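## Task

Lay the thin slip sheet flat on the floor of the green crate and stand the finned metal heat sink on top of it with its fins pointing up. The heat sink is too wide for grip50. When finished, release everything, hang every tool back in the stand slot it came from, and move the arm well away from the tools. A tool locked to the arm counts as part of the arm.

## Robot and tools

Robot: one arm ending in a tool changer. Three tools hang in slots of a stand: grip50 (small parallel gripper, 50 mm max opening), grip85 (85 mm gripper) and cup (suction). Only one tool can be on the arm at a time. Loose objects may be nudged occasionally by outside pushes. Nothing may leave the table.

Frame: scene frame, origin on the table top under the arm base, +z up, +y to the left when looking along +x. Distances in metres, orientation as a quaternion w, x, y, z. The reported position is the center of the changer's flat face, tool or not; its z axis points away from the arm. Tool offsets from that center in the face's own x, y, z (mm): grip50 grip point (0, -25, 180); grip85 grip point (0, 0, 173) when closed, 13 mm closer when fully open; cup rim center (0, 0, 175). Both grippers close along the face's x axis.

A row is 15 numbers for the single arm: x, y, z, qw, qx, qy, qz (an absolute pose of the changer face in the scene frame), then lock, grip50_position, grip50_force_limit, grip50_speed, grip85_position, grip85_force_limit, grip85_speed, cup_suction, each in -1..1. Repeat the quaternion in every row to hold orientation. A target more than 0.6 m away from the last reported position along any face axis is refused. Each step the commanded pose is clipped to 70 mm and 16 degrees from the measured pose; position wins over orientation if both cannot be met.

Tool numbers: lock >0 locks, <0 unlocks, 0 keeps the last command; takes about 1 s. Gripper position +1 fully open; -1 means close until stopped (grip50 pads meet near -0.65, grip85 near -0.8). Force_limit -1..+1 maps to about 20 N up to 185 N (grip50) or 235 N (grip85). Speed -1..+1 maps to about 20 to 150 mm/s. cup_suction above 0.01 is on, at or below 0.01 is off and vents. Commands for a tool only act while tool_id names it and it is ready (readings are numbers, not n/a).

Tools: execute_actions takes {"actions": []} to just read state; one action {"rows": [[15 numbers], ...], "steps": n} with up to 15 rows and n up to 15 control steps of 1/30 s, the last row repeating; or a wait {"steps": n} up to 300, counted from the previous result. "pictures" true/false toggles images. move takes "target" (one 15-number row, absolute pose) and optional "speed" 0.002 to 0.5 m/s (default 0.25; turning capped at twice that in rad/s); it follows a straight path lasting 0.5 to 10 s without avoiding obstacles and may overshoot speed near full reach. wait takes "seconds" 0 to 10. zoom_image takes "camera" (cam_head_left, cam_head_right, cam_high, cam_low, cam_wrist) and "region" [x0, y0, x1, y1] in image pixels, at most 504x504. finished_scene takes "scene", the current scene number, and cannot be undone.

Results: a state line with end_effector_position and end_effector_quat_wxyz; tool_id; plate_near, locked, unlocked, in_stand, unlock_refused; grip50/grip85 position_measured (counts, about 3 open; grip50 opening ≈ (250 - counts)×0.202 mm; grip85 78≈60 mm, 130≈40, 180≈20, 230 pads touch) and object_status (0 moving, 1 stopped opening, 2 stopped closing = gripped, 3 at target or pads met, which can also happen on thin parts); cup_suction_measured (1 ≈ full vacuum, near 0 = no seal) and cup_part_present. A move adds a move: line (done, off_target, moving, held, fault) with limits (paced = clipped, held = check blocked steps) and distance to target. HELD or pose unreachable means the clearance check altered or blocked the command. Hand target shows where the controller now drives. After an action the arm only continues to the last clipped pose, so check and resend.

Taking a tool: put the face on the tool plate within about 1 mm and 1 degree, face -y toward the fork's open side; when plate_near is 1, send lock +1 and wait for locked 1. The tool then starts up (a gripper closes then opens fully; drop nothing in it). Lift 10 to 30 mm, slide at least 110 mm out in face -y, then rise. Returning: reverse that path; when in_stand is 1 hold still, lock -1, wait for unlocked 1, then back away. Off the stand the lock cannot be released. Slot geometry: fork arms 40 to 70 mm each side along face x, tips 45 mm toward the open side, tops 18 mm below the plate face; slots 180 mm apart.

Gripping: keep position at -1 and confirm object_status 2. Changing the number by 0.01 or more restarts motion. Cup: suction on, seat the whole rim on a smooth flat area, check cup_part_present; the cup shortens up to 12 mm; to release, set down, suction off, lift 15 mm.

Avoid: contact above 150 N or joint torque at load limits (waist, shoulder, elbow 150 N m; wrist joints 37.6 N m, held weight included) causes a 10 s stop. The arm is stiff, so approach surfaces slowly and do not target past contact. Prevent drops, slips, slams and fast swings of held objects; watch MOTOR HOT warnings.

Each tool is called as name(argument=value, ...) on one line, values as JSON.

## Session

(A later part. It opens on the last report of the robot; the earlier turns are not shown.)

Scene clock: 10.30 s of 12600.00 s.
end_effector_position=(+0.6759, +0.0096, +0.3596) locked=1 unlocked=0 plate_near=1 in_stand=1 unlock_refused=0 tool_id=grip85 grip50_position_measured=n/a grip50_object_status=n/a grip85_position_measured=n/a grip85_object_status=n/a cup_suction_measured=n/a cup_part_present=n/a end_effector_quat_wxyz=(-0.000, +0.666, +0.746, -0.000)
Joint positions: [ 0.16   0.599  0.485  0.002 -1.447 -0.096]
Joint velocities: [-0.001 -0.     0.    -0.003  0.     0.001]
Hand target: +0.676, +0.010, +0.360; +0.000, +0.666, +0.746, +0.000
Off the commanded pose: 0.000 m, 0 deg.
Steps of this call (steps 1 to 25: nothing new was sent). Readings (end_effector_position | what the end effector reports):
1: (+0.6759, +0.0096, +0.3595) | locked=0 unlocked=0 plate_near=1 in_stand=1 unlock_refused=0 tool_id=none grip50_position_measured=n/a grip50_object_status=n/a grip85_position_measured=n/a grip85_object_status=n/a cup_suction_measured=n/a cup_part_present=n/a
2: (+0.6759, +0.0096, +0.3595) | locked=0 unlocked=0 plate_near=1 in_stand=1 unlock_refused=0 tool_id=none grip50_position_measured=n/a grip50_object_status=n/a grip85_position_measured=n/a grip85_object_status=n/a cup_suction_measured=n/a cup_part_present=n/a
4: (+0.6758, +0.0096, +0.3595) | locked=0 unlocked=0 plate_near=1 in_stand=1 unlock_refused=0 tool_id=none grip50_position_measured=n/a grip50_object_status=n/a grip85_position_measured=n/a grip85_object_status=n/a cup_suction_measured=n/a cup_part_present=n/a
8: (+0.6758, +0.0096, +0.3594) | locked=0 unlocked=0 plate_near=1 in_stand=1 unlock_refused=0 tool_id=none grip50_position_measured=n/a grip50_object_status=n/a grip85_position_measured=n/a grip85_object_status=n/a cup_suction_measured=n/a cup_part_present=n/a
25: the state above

move(target=[0.6759,0.0096,0.3795,0,0.6659,0.7461,0,0,1,0,0,1,0,0,0], speed=0.05)

move(target=[0.5269,-0.0074,0.3795,0,0.6659,0.7461,0,0,1,0,0,1,0,0,0], speed=0.15)

move(target=[0.395,-0.295,0.27,0,1,-0.03,0,0,1,0,0,1,0,0,0], speed=0.4)

Scene clock: 12.73 s of 12600.00 s.
end_effector_position=(+0.6760, +0.0095, +0.3795) locked=1 unlocked=0 plate_near=1 in_stand=0 unlock_refused=0 tool_id=grip85 grip50_position_measured=n/a grip50_object_status=n/a grip85_position_measured=n/a grip85_object_status=n/a cup_suction_measured=n/a cup_part_present=n/a end_effector_quat_wxyz=(+0.000, +0.666, +0.746, -0.000)
Joint positions: [ 0.16   0.593  0.523  0.002 -1.491 -0.096]
Joint velocities: [ 0.001  0.001  0.001  0.001 -0.001  0.002]
Hand target: +0.676, +0.010, +0.379; -0.000, +0.666, +0.746, +0.000
Off the commanded pose: 0.000 m, 0 deg.
move: done
camera_calibration (this result's frames):
cam_wrist: T_world_to_cam=[[-0.143341, 0.989248, -0.0290086, 0.0958842], [0.944005, 0.145469, 0.296131, -0.693284], [0.297167, 0.0150635, -0.954707, 0.212752], [0, 0, 0, 1]] pos_world=[0.604985, 0.00279325, 0.4112]

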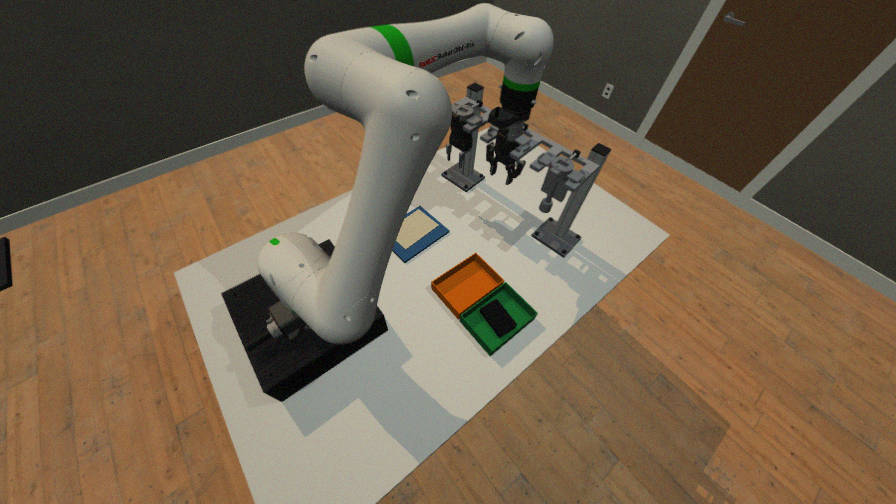

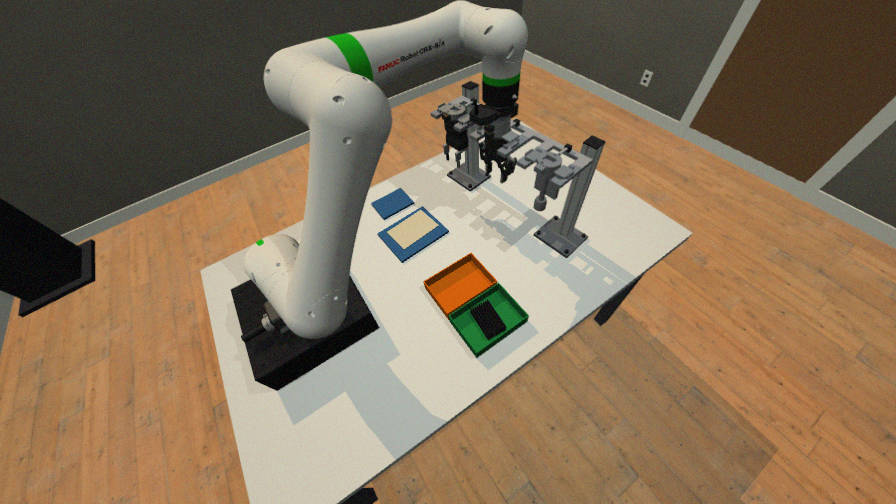

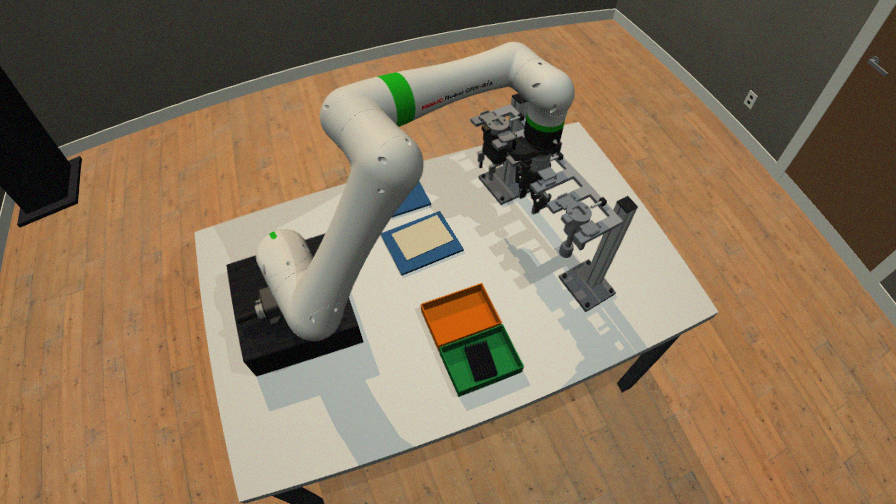

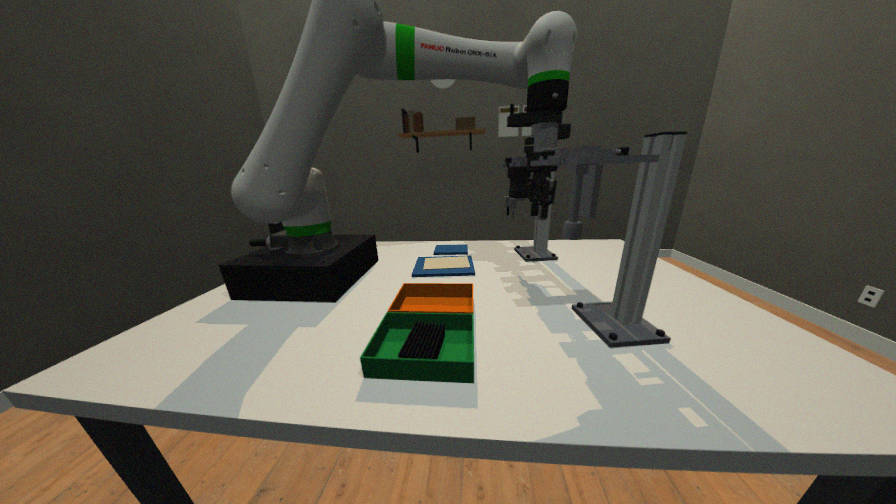

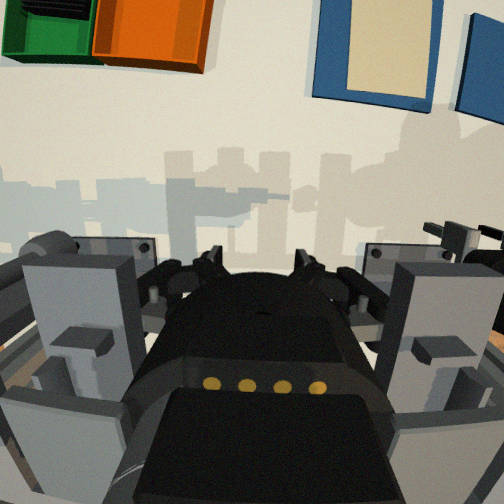

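Scene clock: 14.13 s of 12600.00 s.
end_effector_position=(+0.5268, -0.0070, +0.3799) locked=1 unlocked=0 plate_near=1 in_stand=0 unlock_refused=0 tool_id=grip85 grip50_position_measured=n/a grip50_object_status=n/a grip85_position_measured=3 grip85_object_status=3 cup_suction_measured=n/a cup_part_present=n/a end_effector_quat_wxyz=(+0.000, +0.666, +0.746, -0.000)
Joint positions: [ 0.189  0.209 -0.007  0.003 -1.344 -0.126]
Joint velocities: [ 0.    -0.002 -0.002  0.     0.     0.   ]
Hand target: +0.527, -0.007, +0.380; +0.000, +0.666, +0.746, -0.000
Off the commanded pose: 0.001 m, 0 deg.
move: done
camera_calibration (this result's frames):
cam_wrist: T_world_to_cam=[[-0.142939, 0.989307, -0.0289702, 0.0905269], [0.944101, 0.145076, 0.296017, -0.550139], [0.297055, 0.0149616, -0.954743, 0.25778], [0, 0, 0, 1]] pos_world=[0.455752, -0.0136037, 0.411587]

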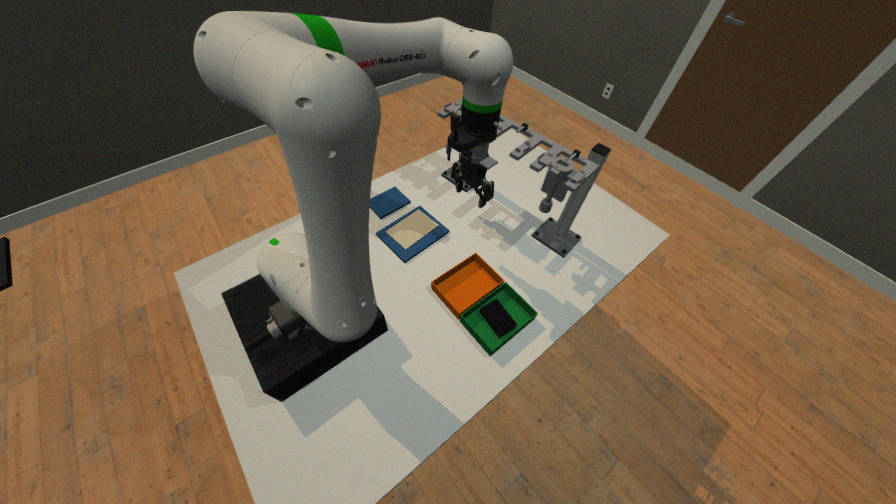

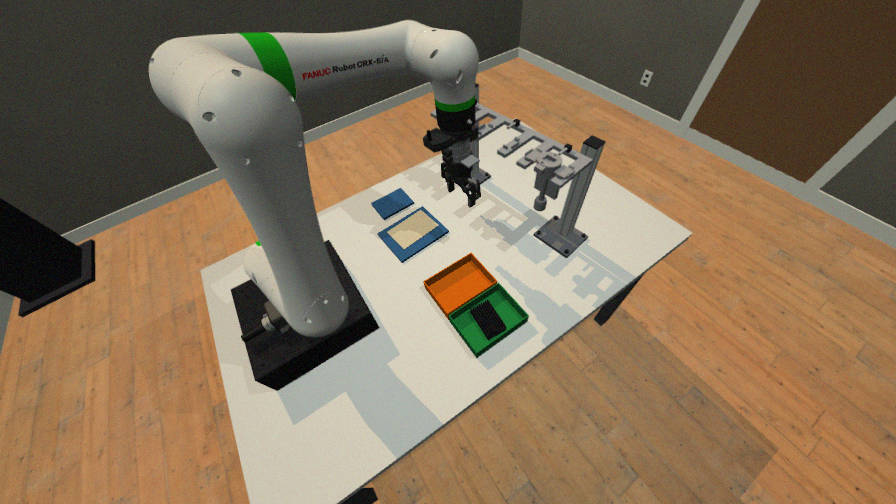

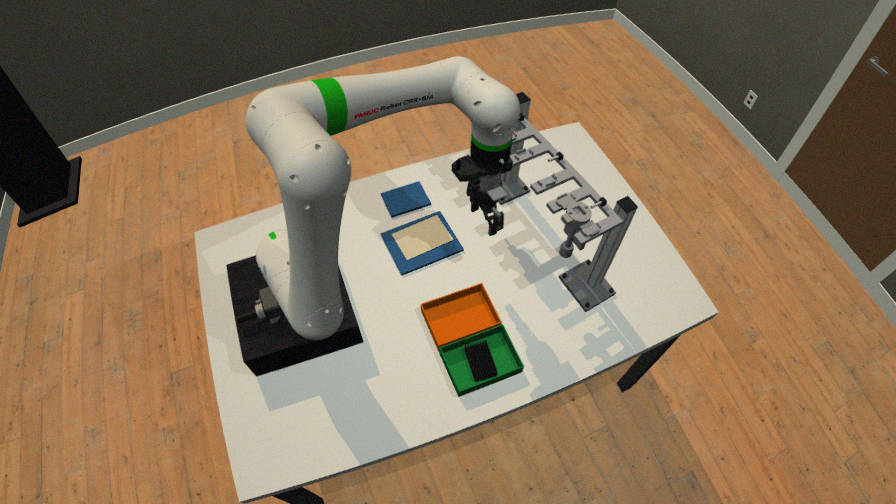

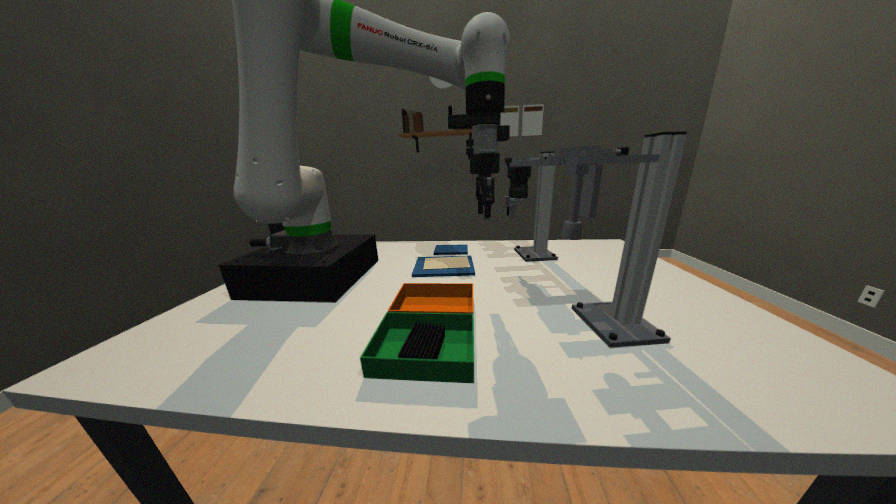

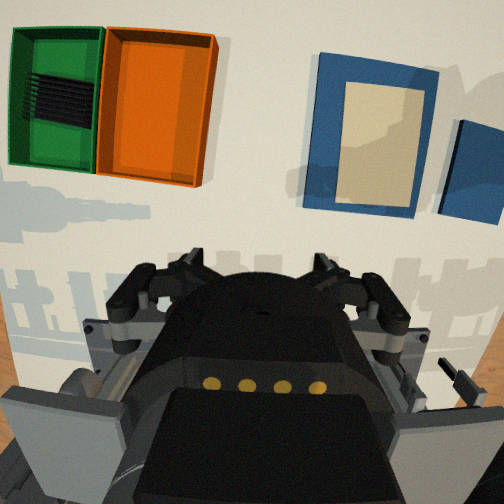

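Scene clock: 16.77 s of 12600.00 s.
end_effector_position=(+0.3940, -0.2944, +0.2701) locked=1 unlocked=0 plate_near=1 in_stand=0 unlock_refused=0 tool_id=grip85 grip50_position_measured=n/a grip50_object_status=n/a grip85_position_measured=3 grip85_object_status=3 cup_suction_measured=n/a cup_part_present=n/a end_effector_quat_wxyz=(-0.001, +1.000, -0.030, +0.001)
Joint positions: [-0.428  0.224 -0.262 -0.007 -1.073 -1.25 ]
Joint velocities: [-0.001  0.     0.001  0.005  0.    -0.   ]
Hand target: +0.394, -0.294, +0.270; -0.001, +1.000, -0.030, +0.001
Off the commanded pose: 0.001 m, 0 deg.
move: done
camera_calibration (this result's frames):
cam_wrist: T_world_to_cam=[[0.99918, -0.030244, -0.0269256, -0.397993], [-0.0209841, -0.955427, 0.294479, -0.293911], [-0.0346317, -0.293673, -0.955278, 0.236707], [0, 0, 0, 1]] pos_world=[0.399697, -0.223333, 0.301956]

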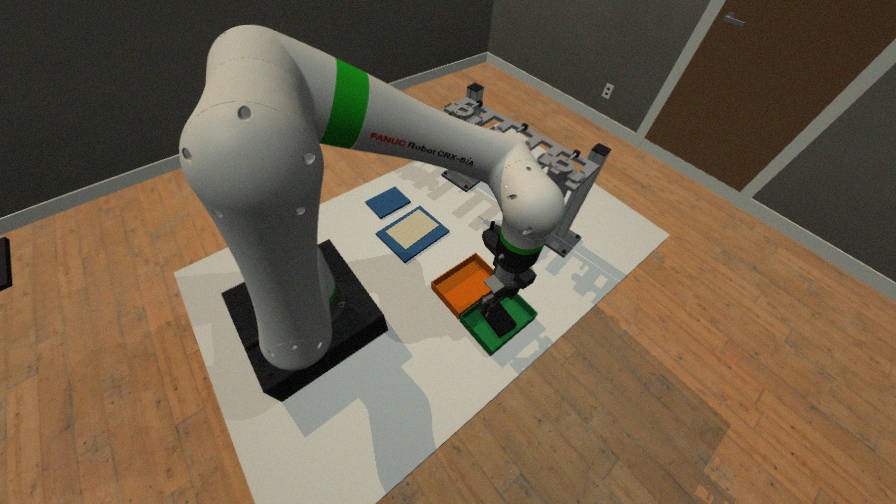

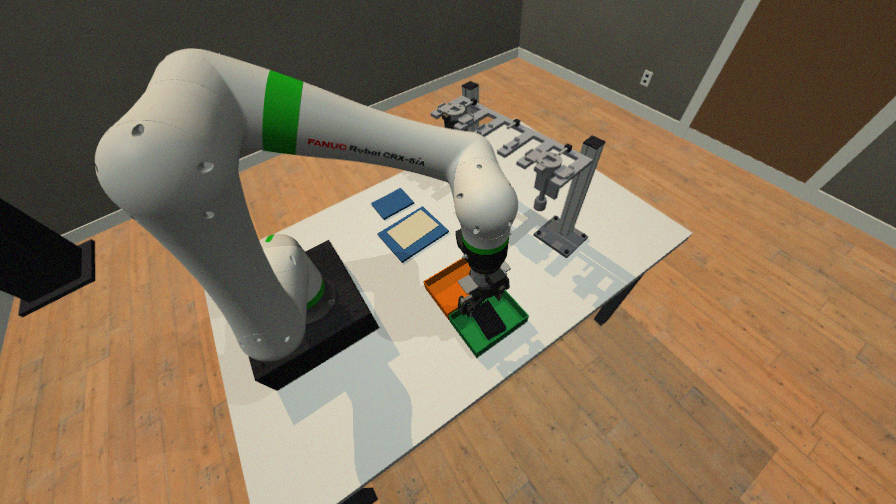

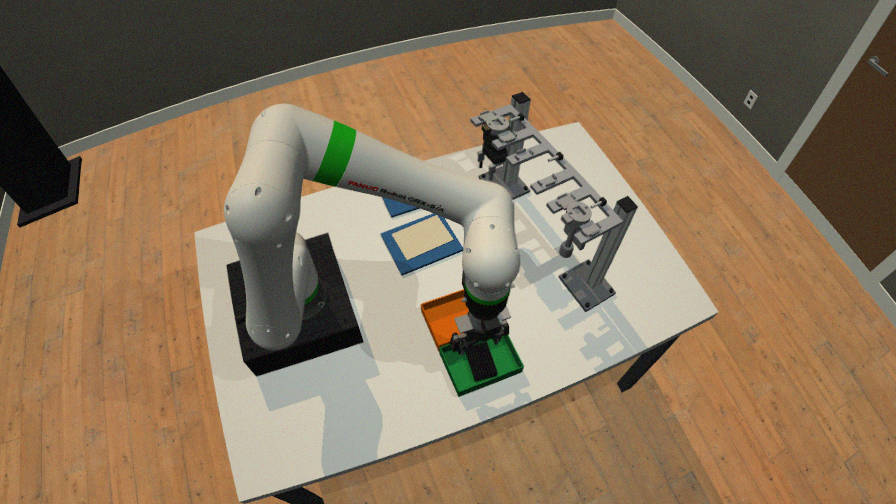

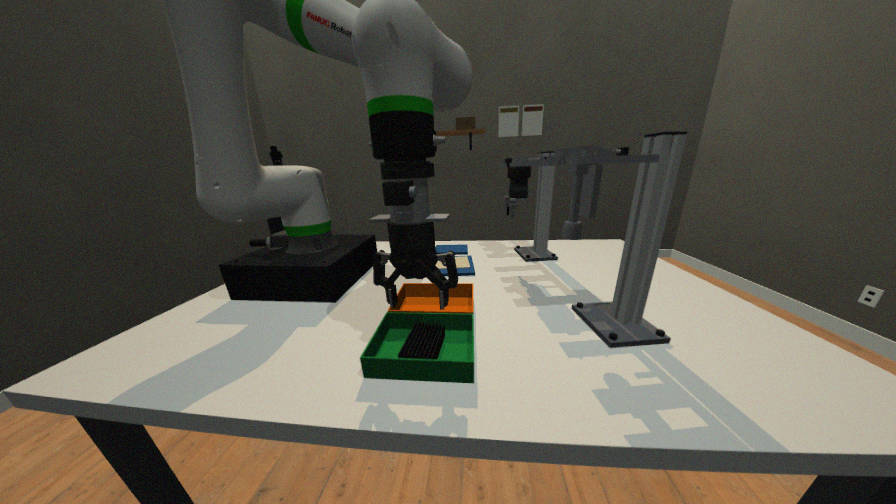

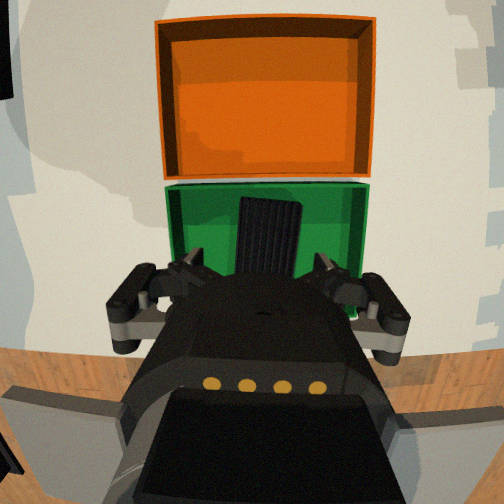

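move(target=[0.401,-0.305,0.235,0,0.998,-0.066,0,0,1,0,0,1,0,0,0], speed=0.1)

move(target=[0.401,-0.305,0.199,0,0.998,-0.066,0,0,1,0,0,1,0,0,0], speed=0.06)

move(target=[0.401,-0.305,0.199,0,0.998,-0.066,0,0,1,0,0,-1,-0.3,-0.5,0])

move(target=[0.401,-0.305,0.253,0,0.998,-0.066,0,0,1,0,0,-1,-0.3,-0.5,0], speed=0.1)

Scene clock: 19.17 s of 12600.00 s.
end_effector_position=(+0.4008, -0.3050, +0.2350) locked=1 unlocked=0 plate_near=1 in_stand=0 unlock_refused=0 tool_id=grip85 grip50_position_measured=n/a grip50_object_status=n/a grip85_position_measured=3 grip85_object_status=3 cup_suction_measured=n/a cup_part_present=n/a end_effector_quat_wxyz=(+0.000, +0.998, -0.066, -0.000)
Joint positions: [-0.441  0.297 -0.265 -0.005 -1.    -1.308]
Joint velocities: [-0.001  0.001  0.001 -0.001  0.     0.001]
Hand target: +0.401, -0.305, +0.235; +0.000, +0.998, -0.066, +0.000
Off the commanded pose: 0.000 m, 0 deg.
move: done
camera_calibration (this result's frames):
cam_wrist: T_world_to_cam=[[0.994407, -0.101563, -0.0289614, -0.425348], [-0.0885084, -0.951037, 0.296134, -0.265516], [-0.0576195, -0.291915, -0.954707, 0.209837], [0, 0, 0, 1]] pos_world=[0.411559, -0.23446, 0.266643]

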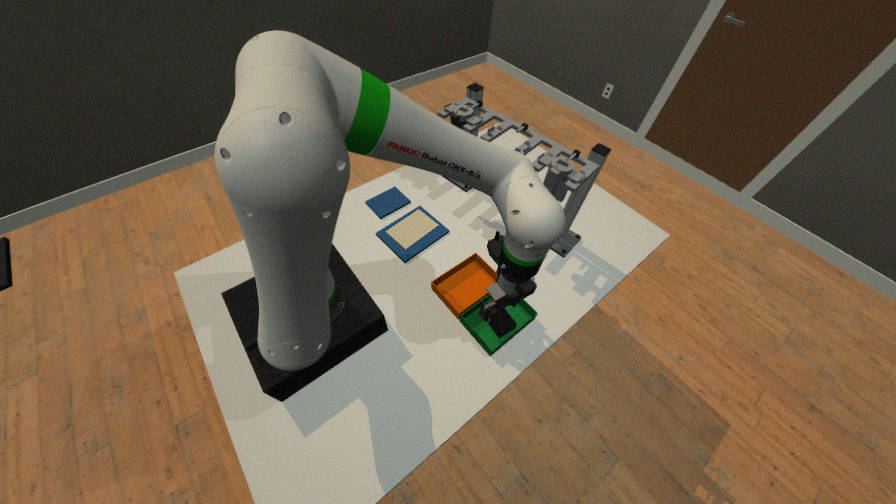

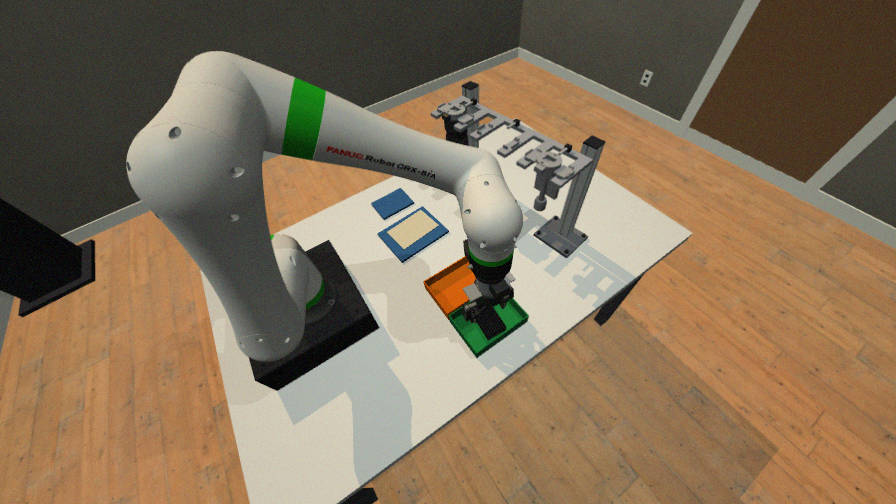

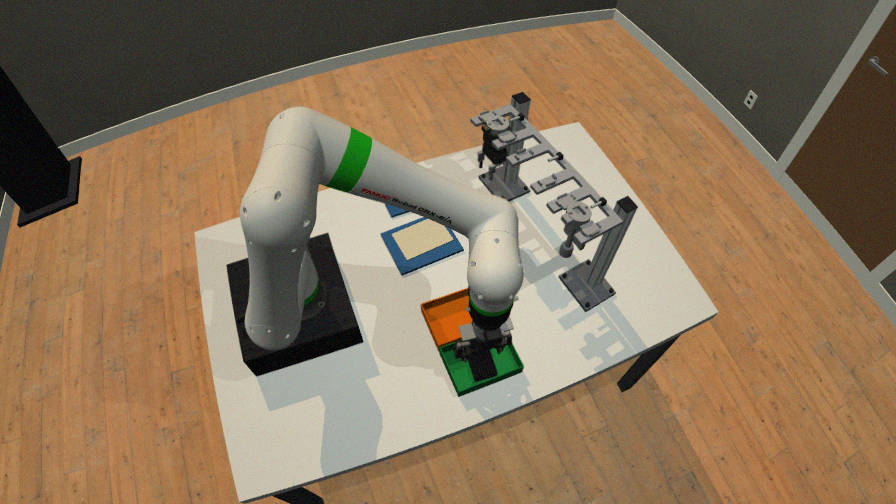

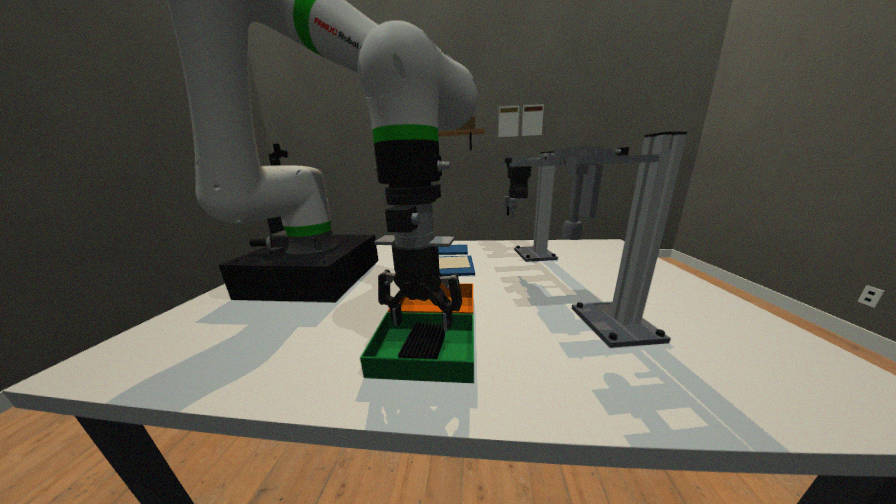

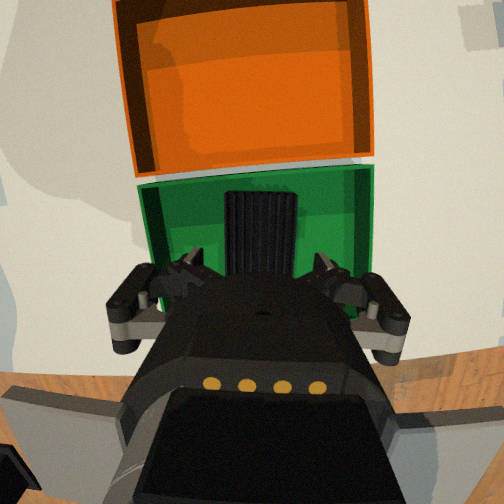

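Scene clock: 20.07 s of 12600.00 s.
end_effector_position=(+0.4008, -0.3051, +0.1991) locked=1 unlocked=0 plate_near=1 in_stand=0 unlock_refused=0 tool_id=grip85 grip50_position_measured=n/a grip50_object_status=n/a grip85_position_measured=3 grip85_object_status=3 cup_suction_measured=n/a cup_part_present=n/a end_effector_quat_wxyz=(+0.000, +0.998, -0.066, -0.000)
Joint positions: [-0.441  0.349 -0.294 -0.004 -0.918 -1.309]
Joint velocities: [ 0.002  0.001  0.     0.     0.001 -0.   ]
Hand target: +0.401, -0.305, +0.199; +0.000, +0.998, -0.066, -0.000
Off the commanded pose: 0.000 m, 0 deg.
move: done
camera_calibration (this result's frames):
cam_wrist: T_world_to_cam=[[0.994395, -0.101706, -0.0288916, -0.426493], [-0.0886492, -0.950937, 0.296413, -0.255007], [-0.0576211, -0.29219, -0.954623, 0.175461], [0, 0, 0, 1]] pos_world=[0.411607, -0.234604, 0.230764]

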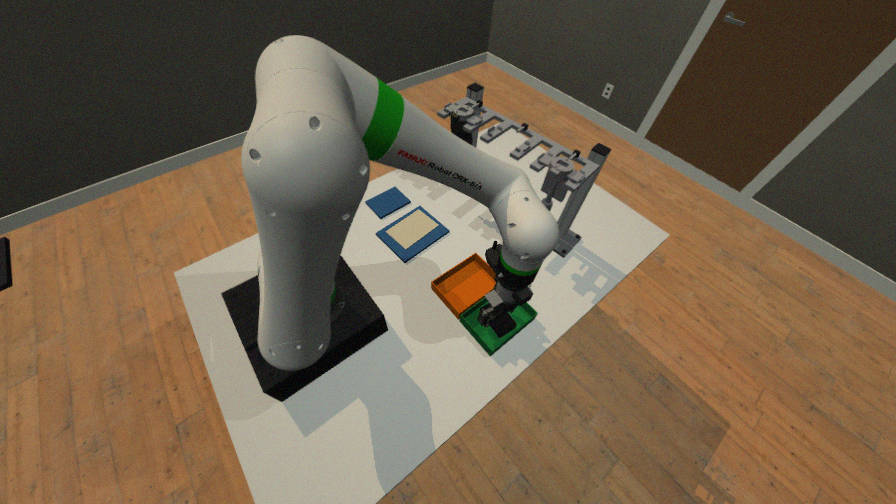

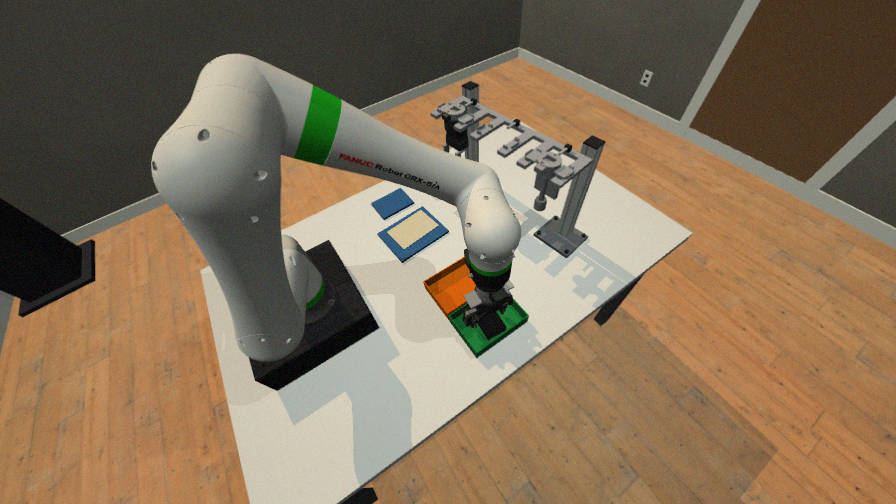

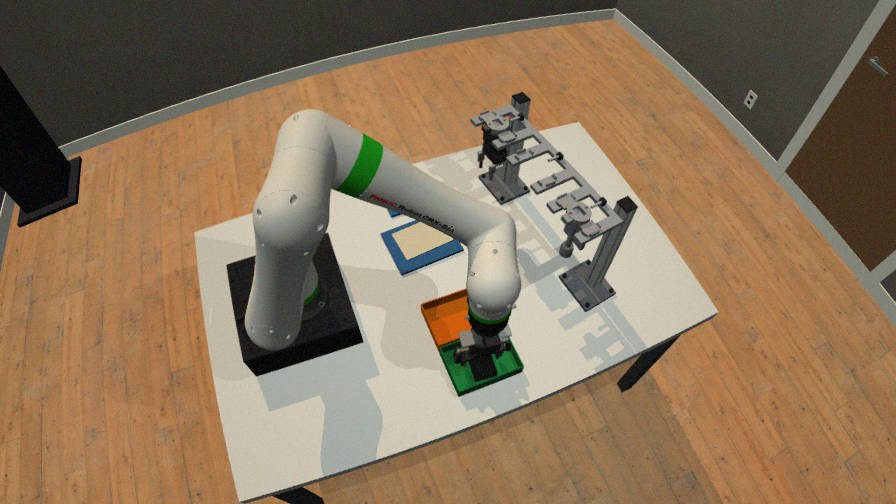

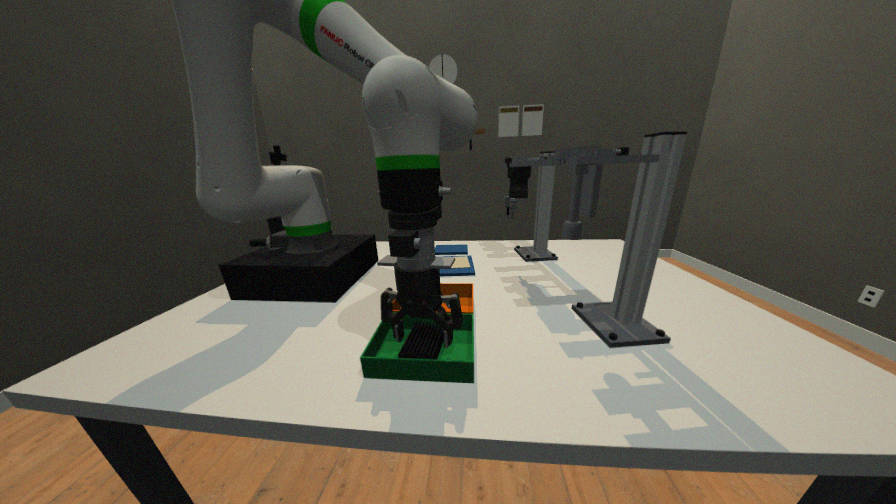

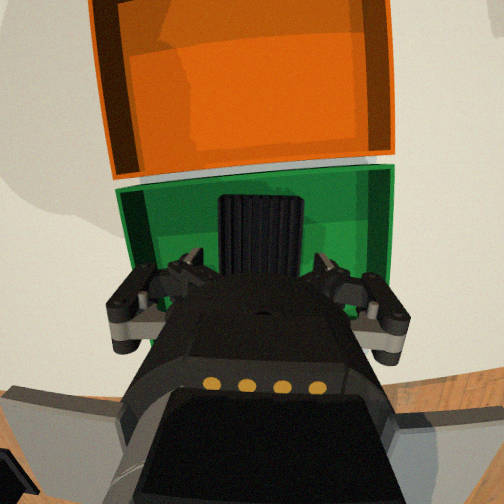

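Scene clock: 20.93 s of 12600.00 s.
end_effector_position=(+0.4011, -0.3050, +0.1991) locked=1 unlocked=0 plate_near=1 in_stand=0 unlock_refused=0 tool_id=grip85 grip50_position_measured=n/a grip50_object_status=n/a grip85_position_measured=80 grip85_object_status=2 cup_suction_measured=n/a cup_part_present=n/a end_effector_quat_wxyz=(+0.000, +0.998, -0.066, +0.000)
Joint positions: [-0.441  0.349 -0.294 -0.005 -0.918 -1.308]
Joint velocities: [-0.    -0.001  0.    -0.002 -0.     0.   ]
Hand target: +0.401, -0.305, +0.199; +0.000, +0.998, -0.066, -0.000
Off the commanded pose: 0.000 m, 0 deg.
move: done
camera_calibration (this result's frames):
cam_wrist: T_world_to_cam=[[0.994433, -0.101363, -0.0287797, -0.426668], [-0.0883716, -0.951055, 0.296118, -0.254965], [-0.0573864, -0.291926, -0.954718, 0.175463], [0, 0, 0, 1]] pos_world=[0.41183, -0.234512, 0.230738]

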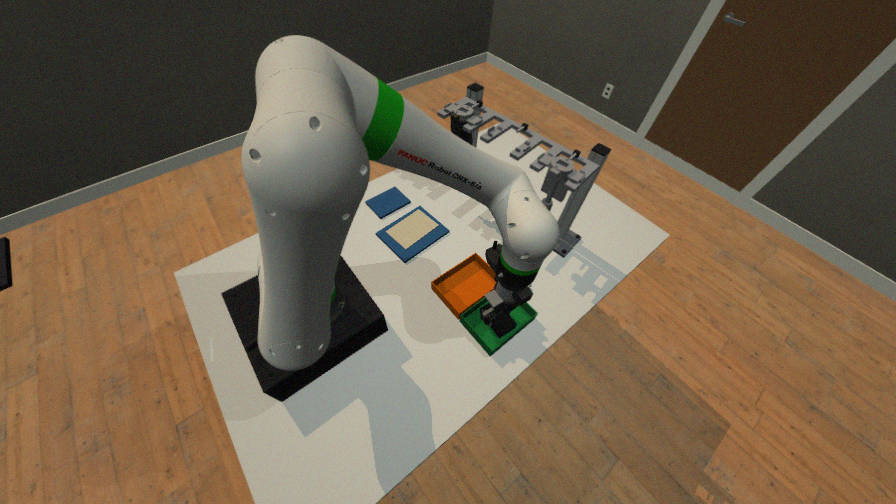

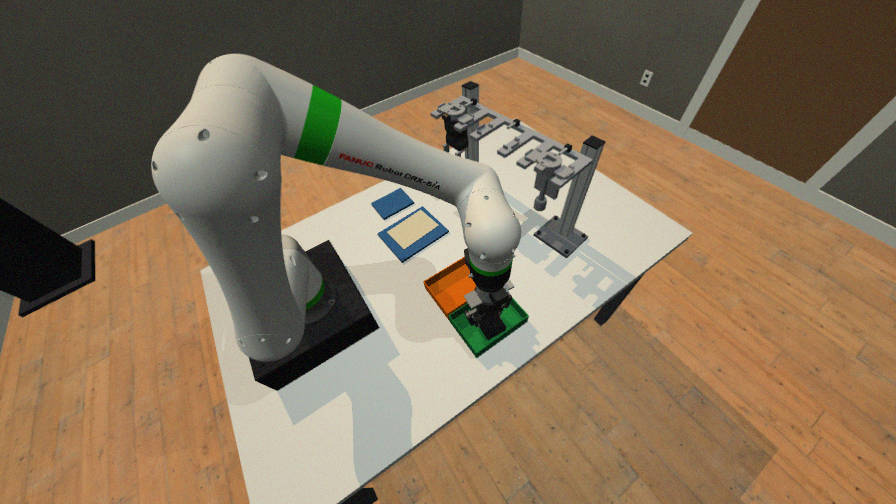

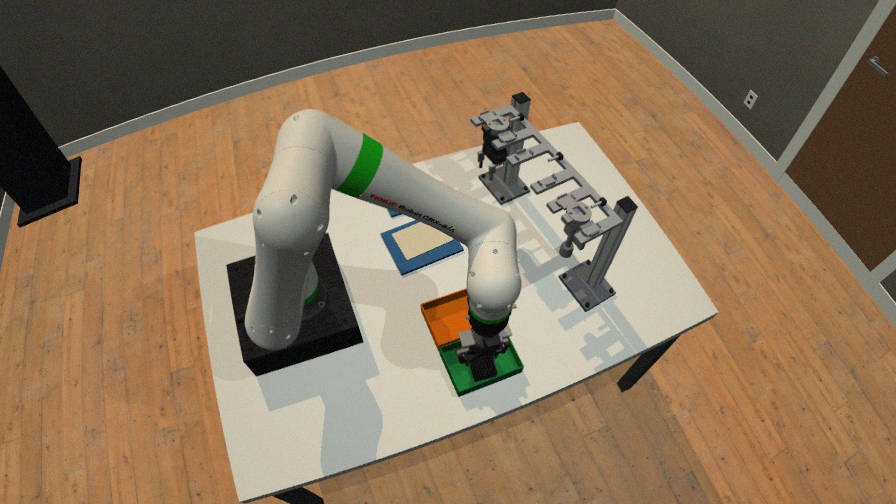

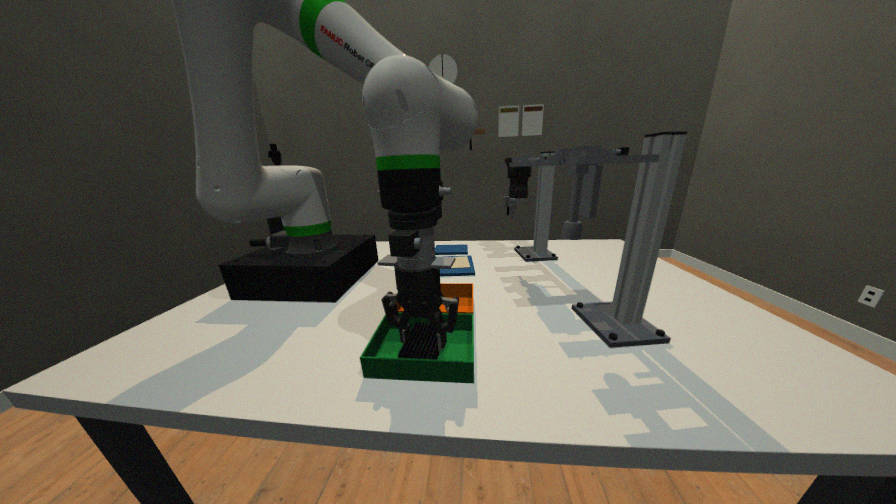

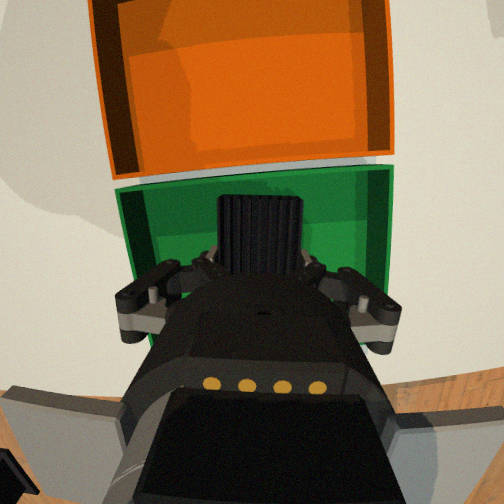

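Scene clock: 21.83 s of 12600.00 s.
end_effector_position=(+0.4012, -0.3050, +0.2529) locked=1 unlocked=0 plate_near=1 in_stand=0 unlock_refused=0 tool_id=grip85 grip50_position_measured=n/a grip50_object_status=n/a grip85_position_measured=81 grip85_object_status=2 cup_suction_measured=n/a cup_part_present=n/a end_effector_quat_wxyz=(-0.000, +0.998, -0.066, -0.000)
Joint positions: [-0.441  0.274 -0.246 -0.005 -1.042 -1.308]
Joint velocities: [-0.001 -0.001  0.    -0.002 -0.001 -0.002]
Hand target: +0.401, -0.305, +0.253; -0.000, +0.998, -0.066, +0.000
Off the commanded pose: 0.000 m, 0 deg.
move: done
camera_calibration (this result's frames):
cam_wrist: T_world_to_cam=[[0.994472, -0.100959, -0.0288448, -0.425176], [-0.0879748, -0.951139, 0.295965, -0.271057], [-0.0573156, -0.291791, -0.954763, 0.226908], [0, 0, 0, 1]] pos_world=[0.411985, -0.234528, 0.284603]

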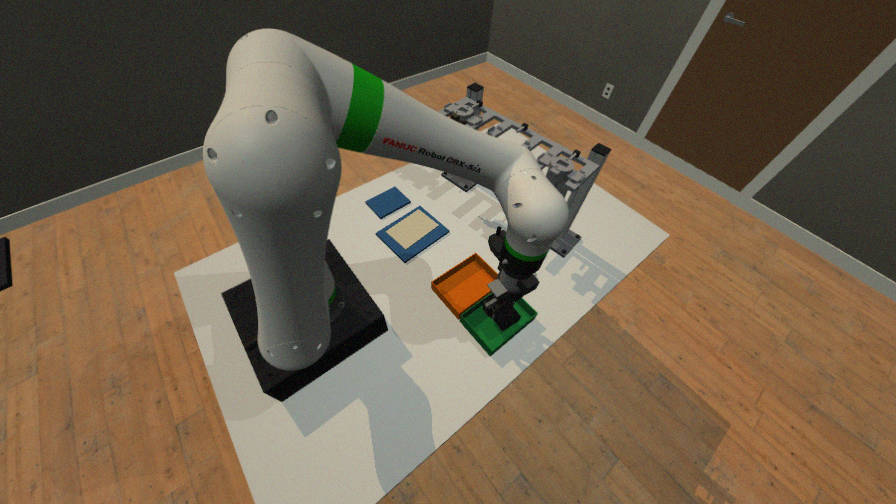

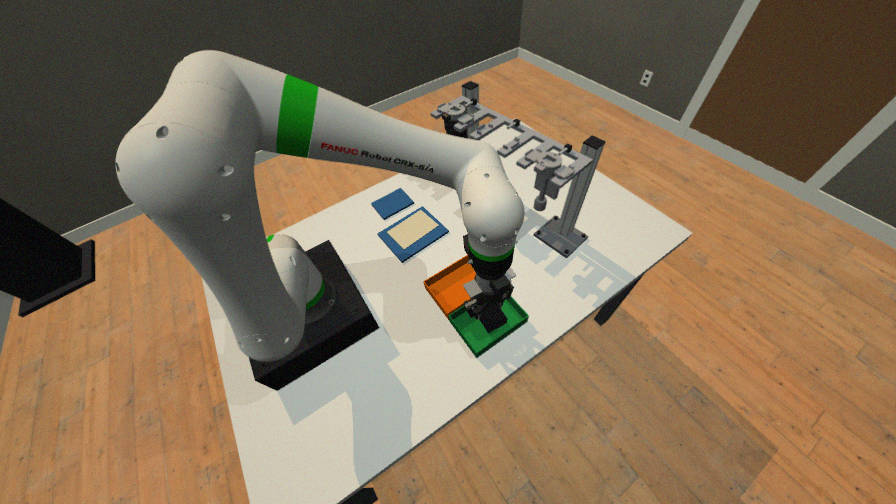

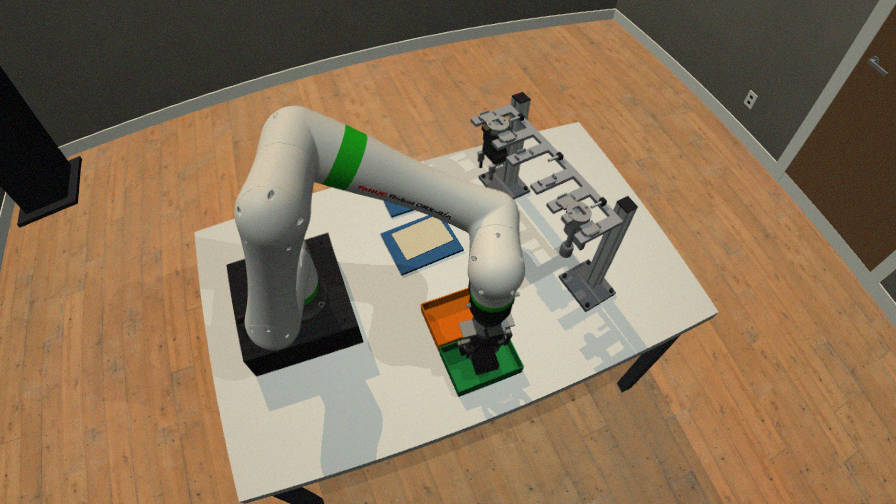

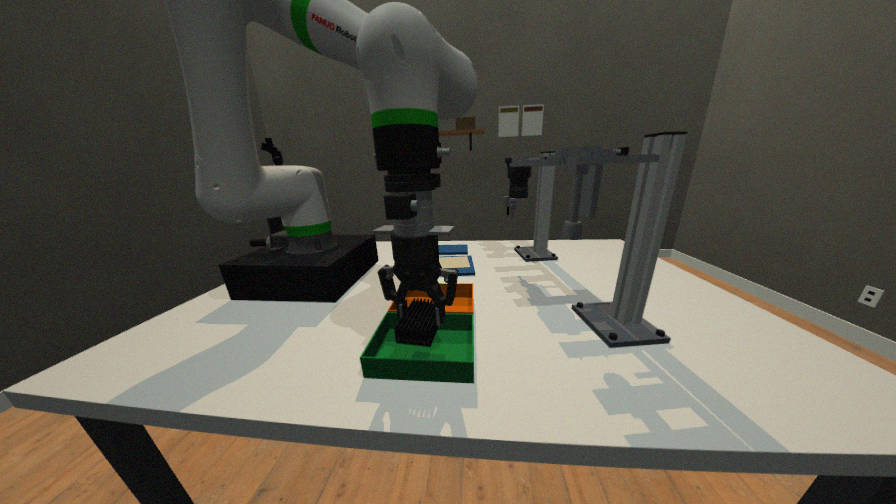

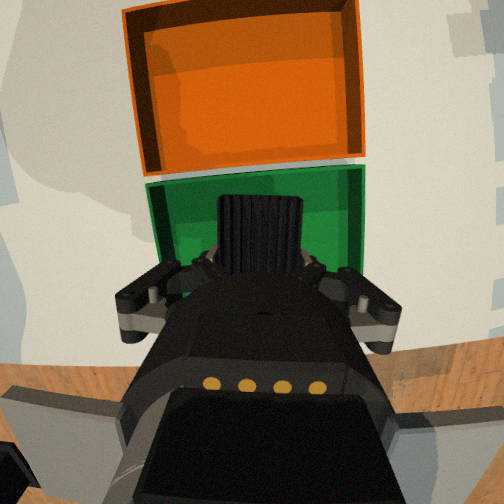

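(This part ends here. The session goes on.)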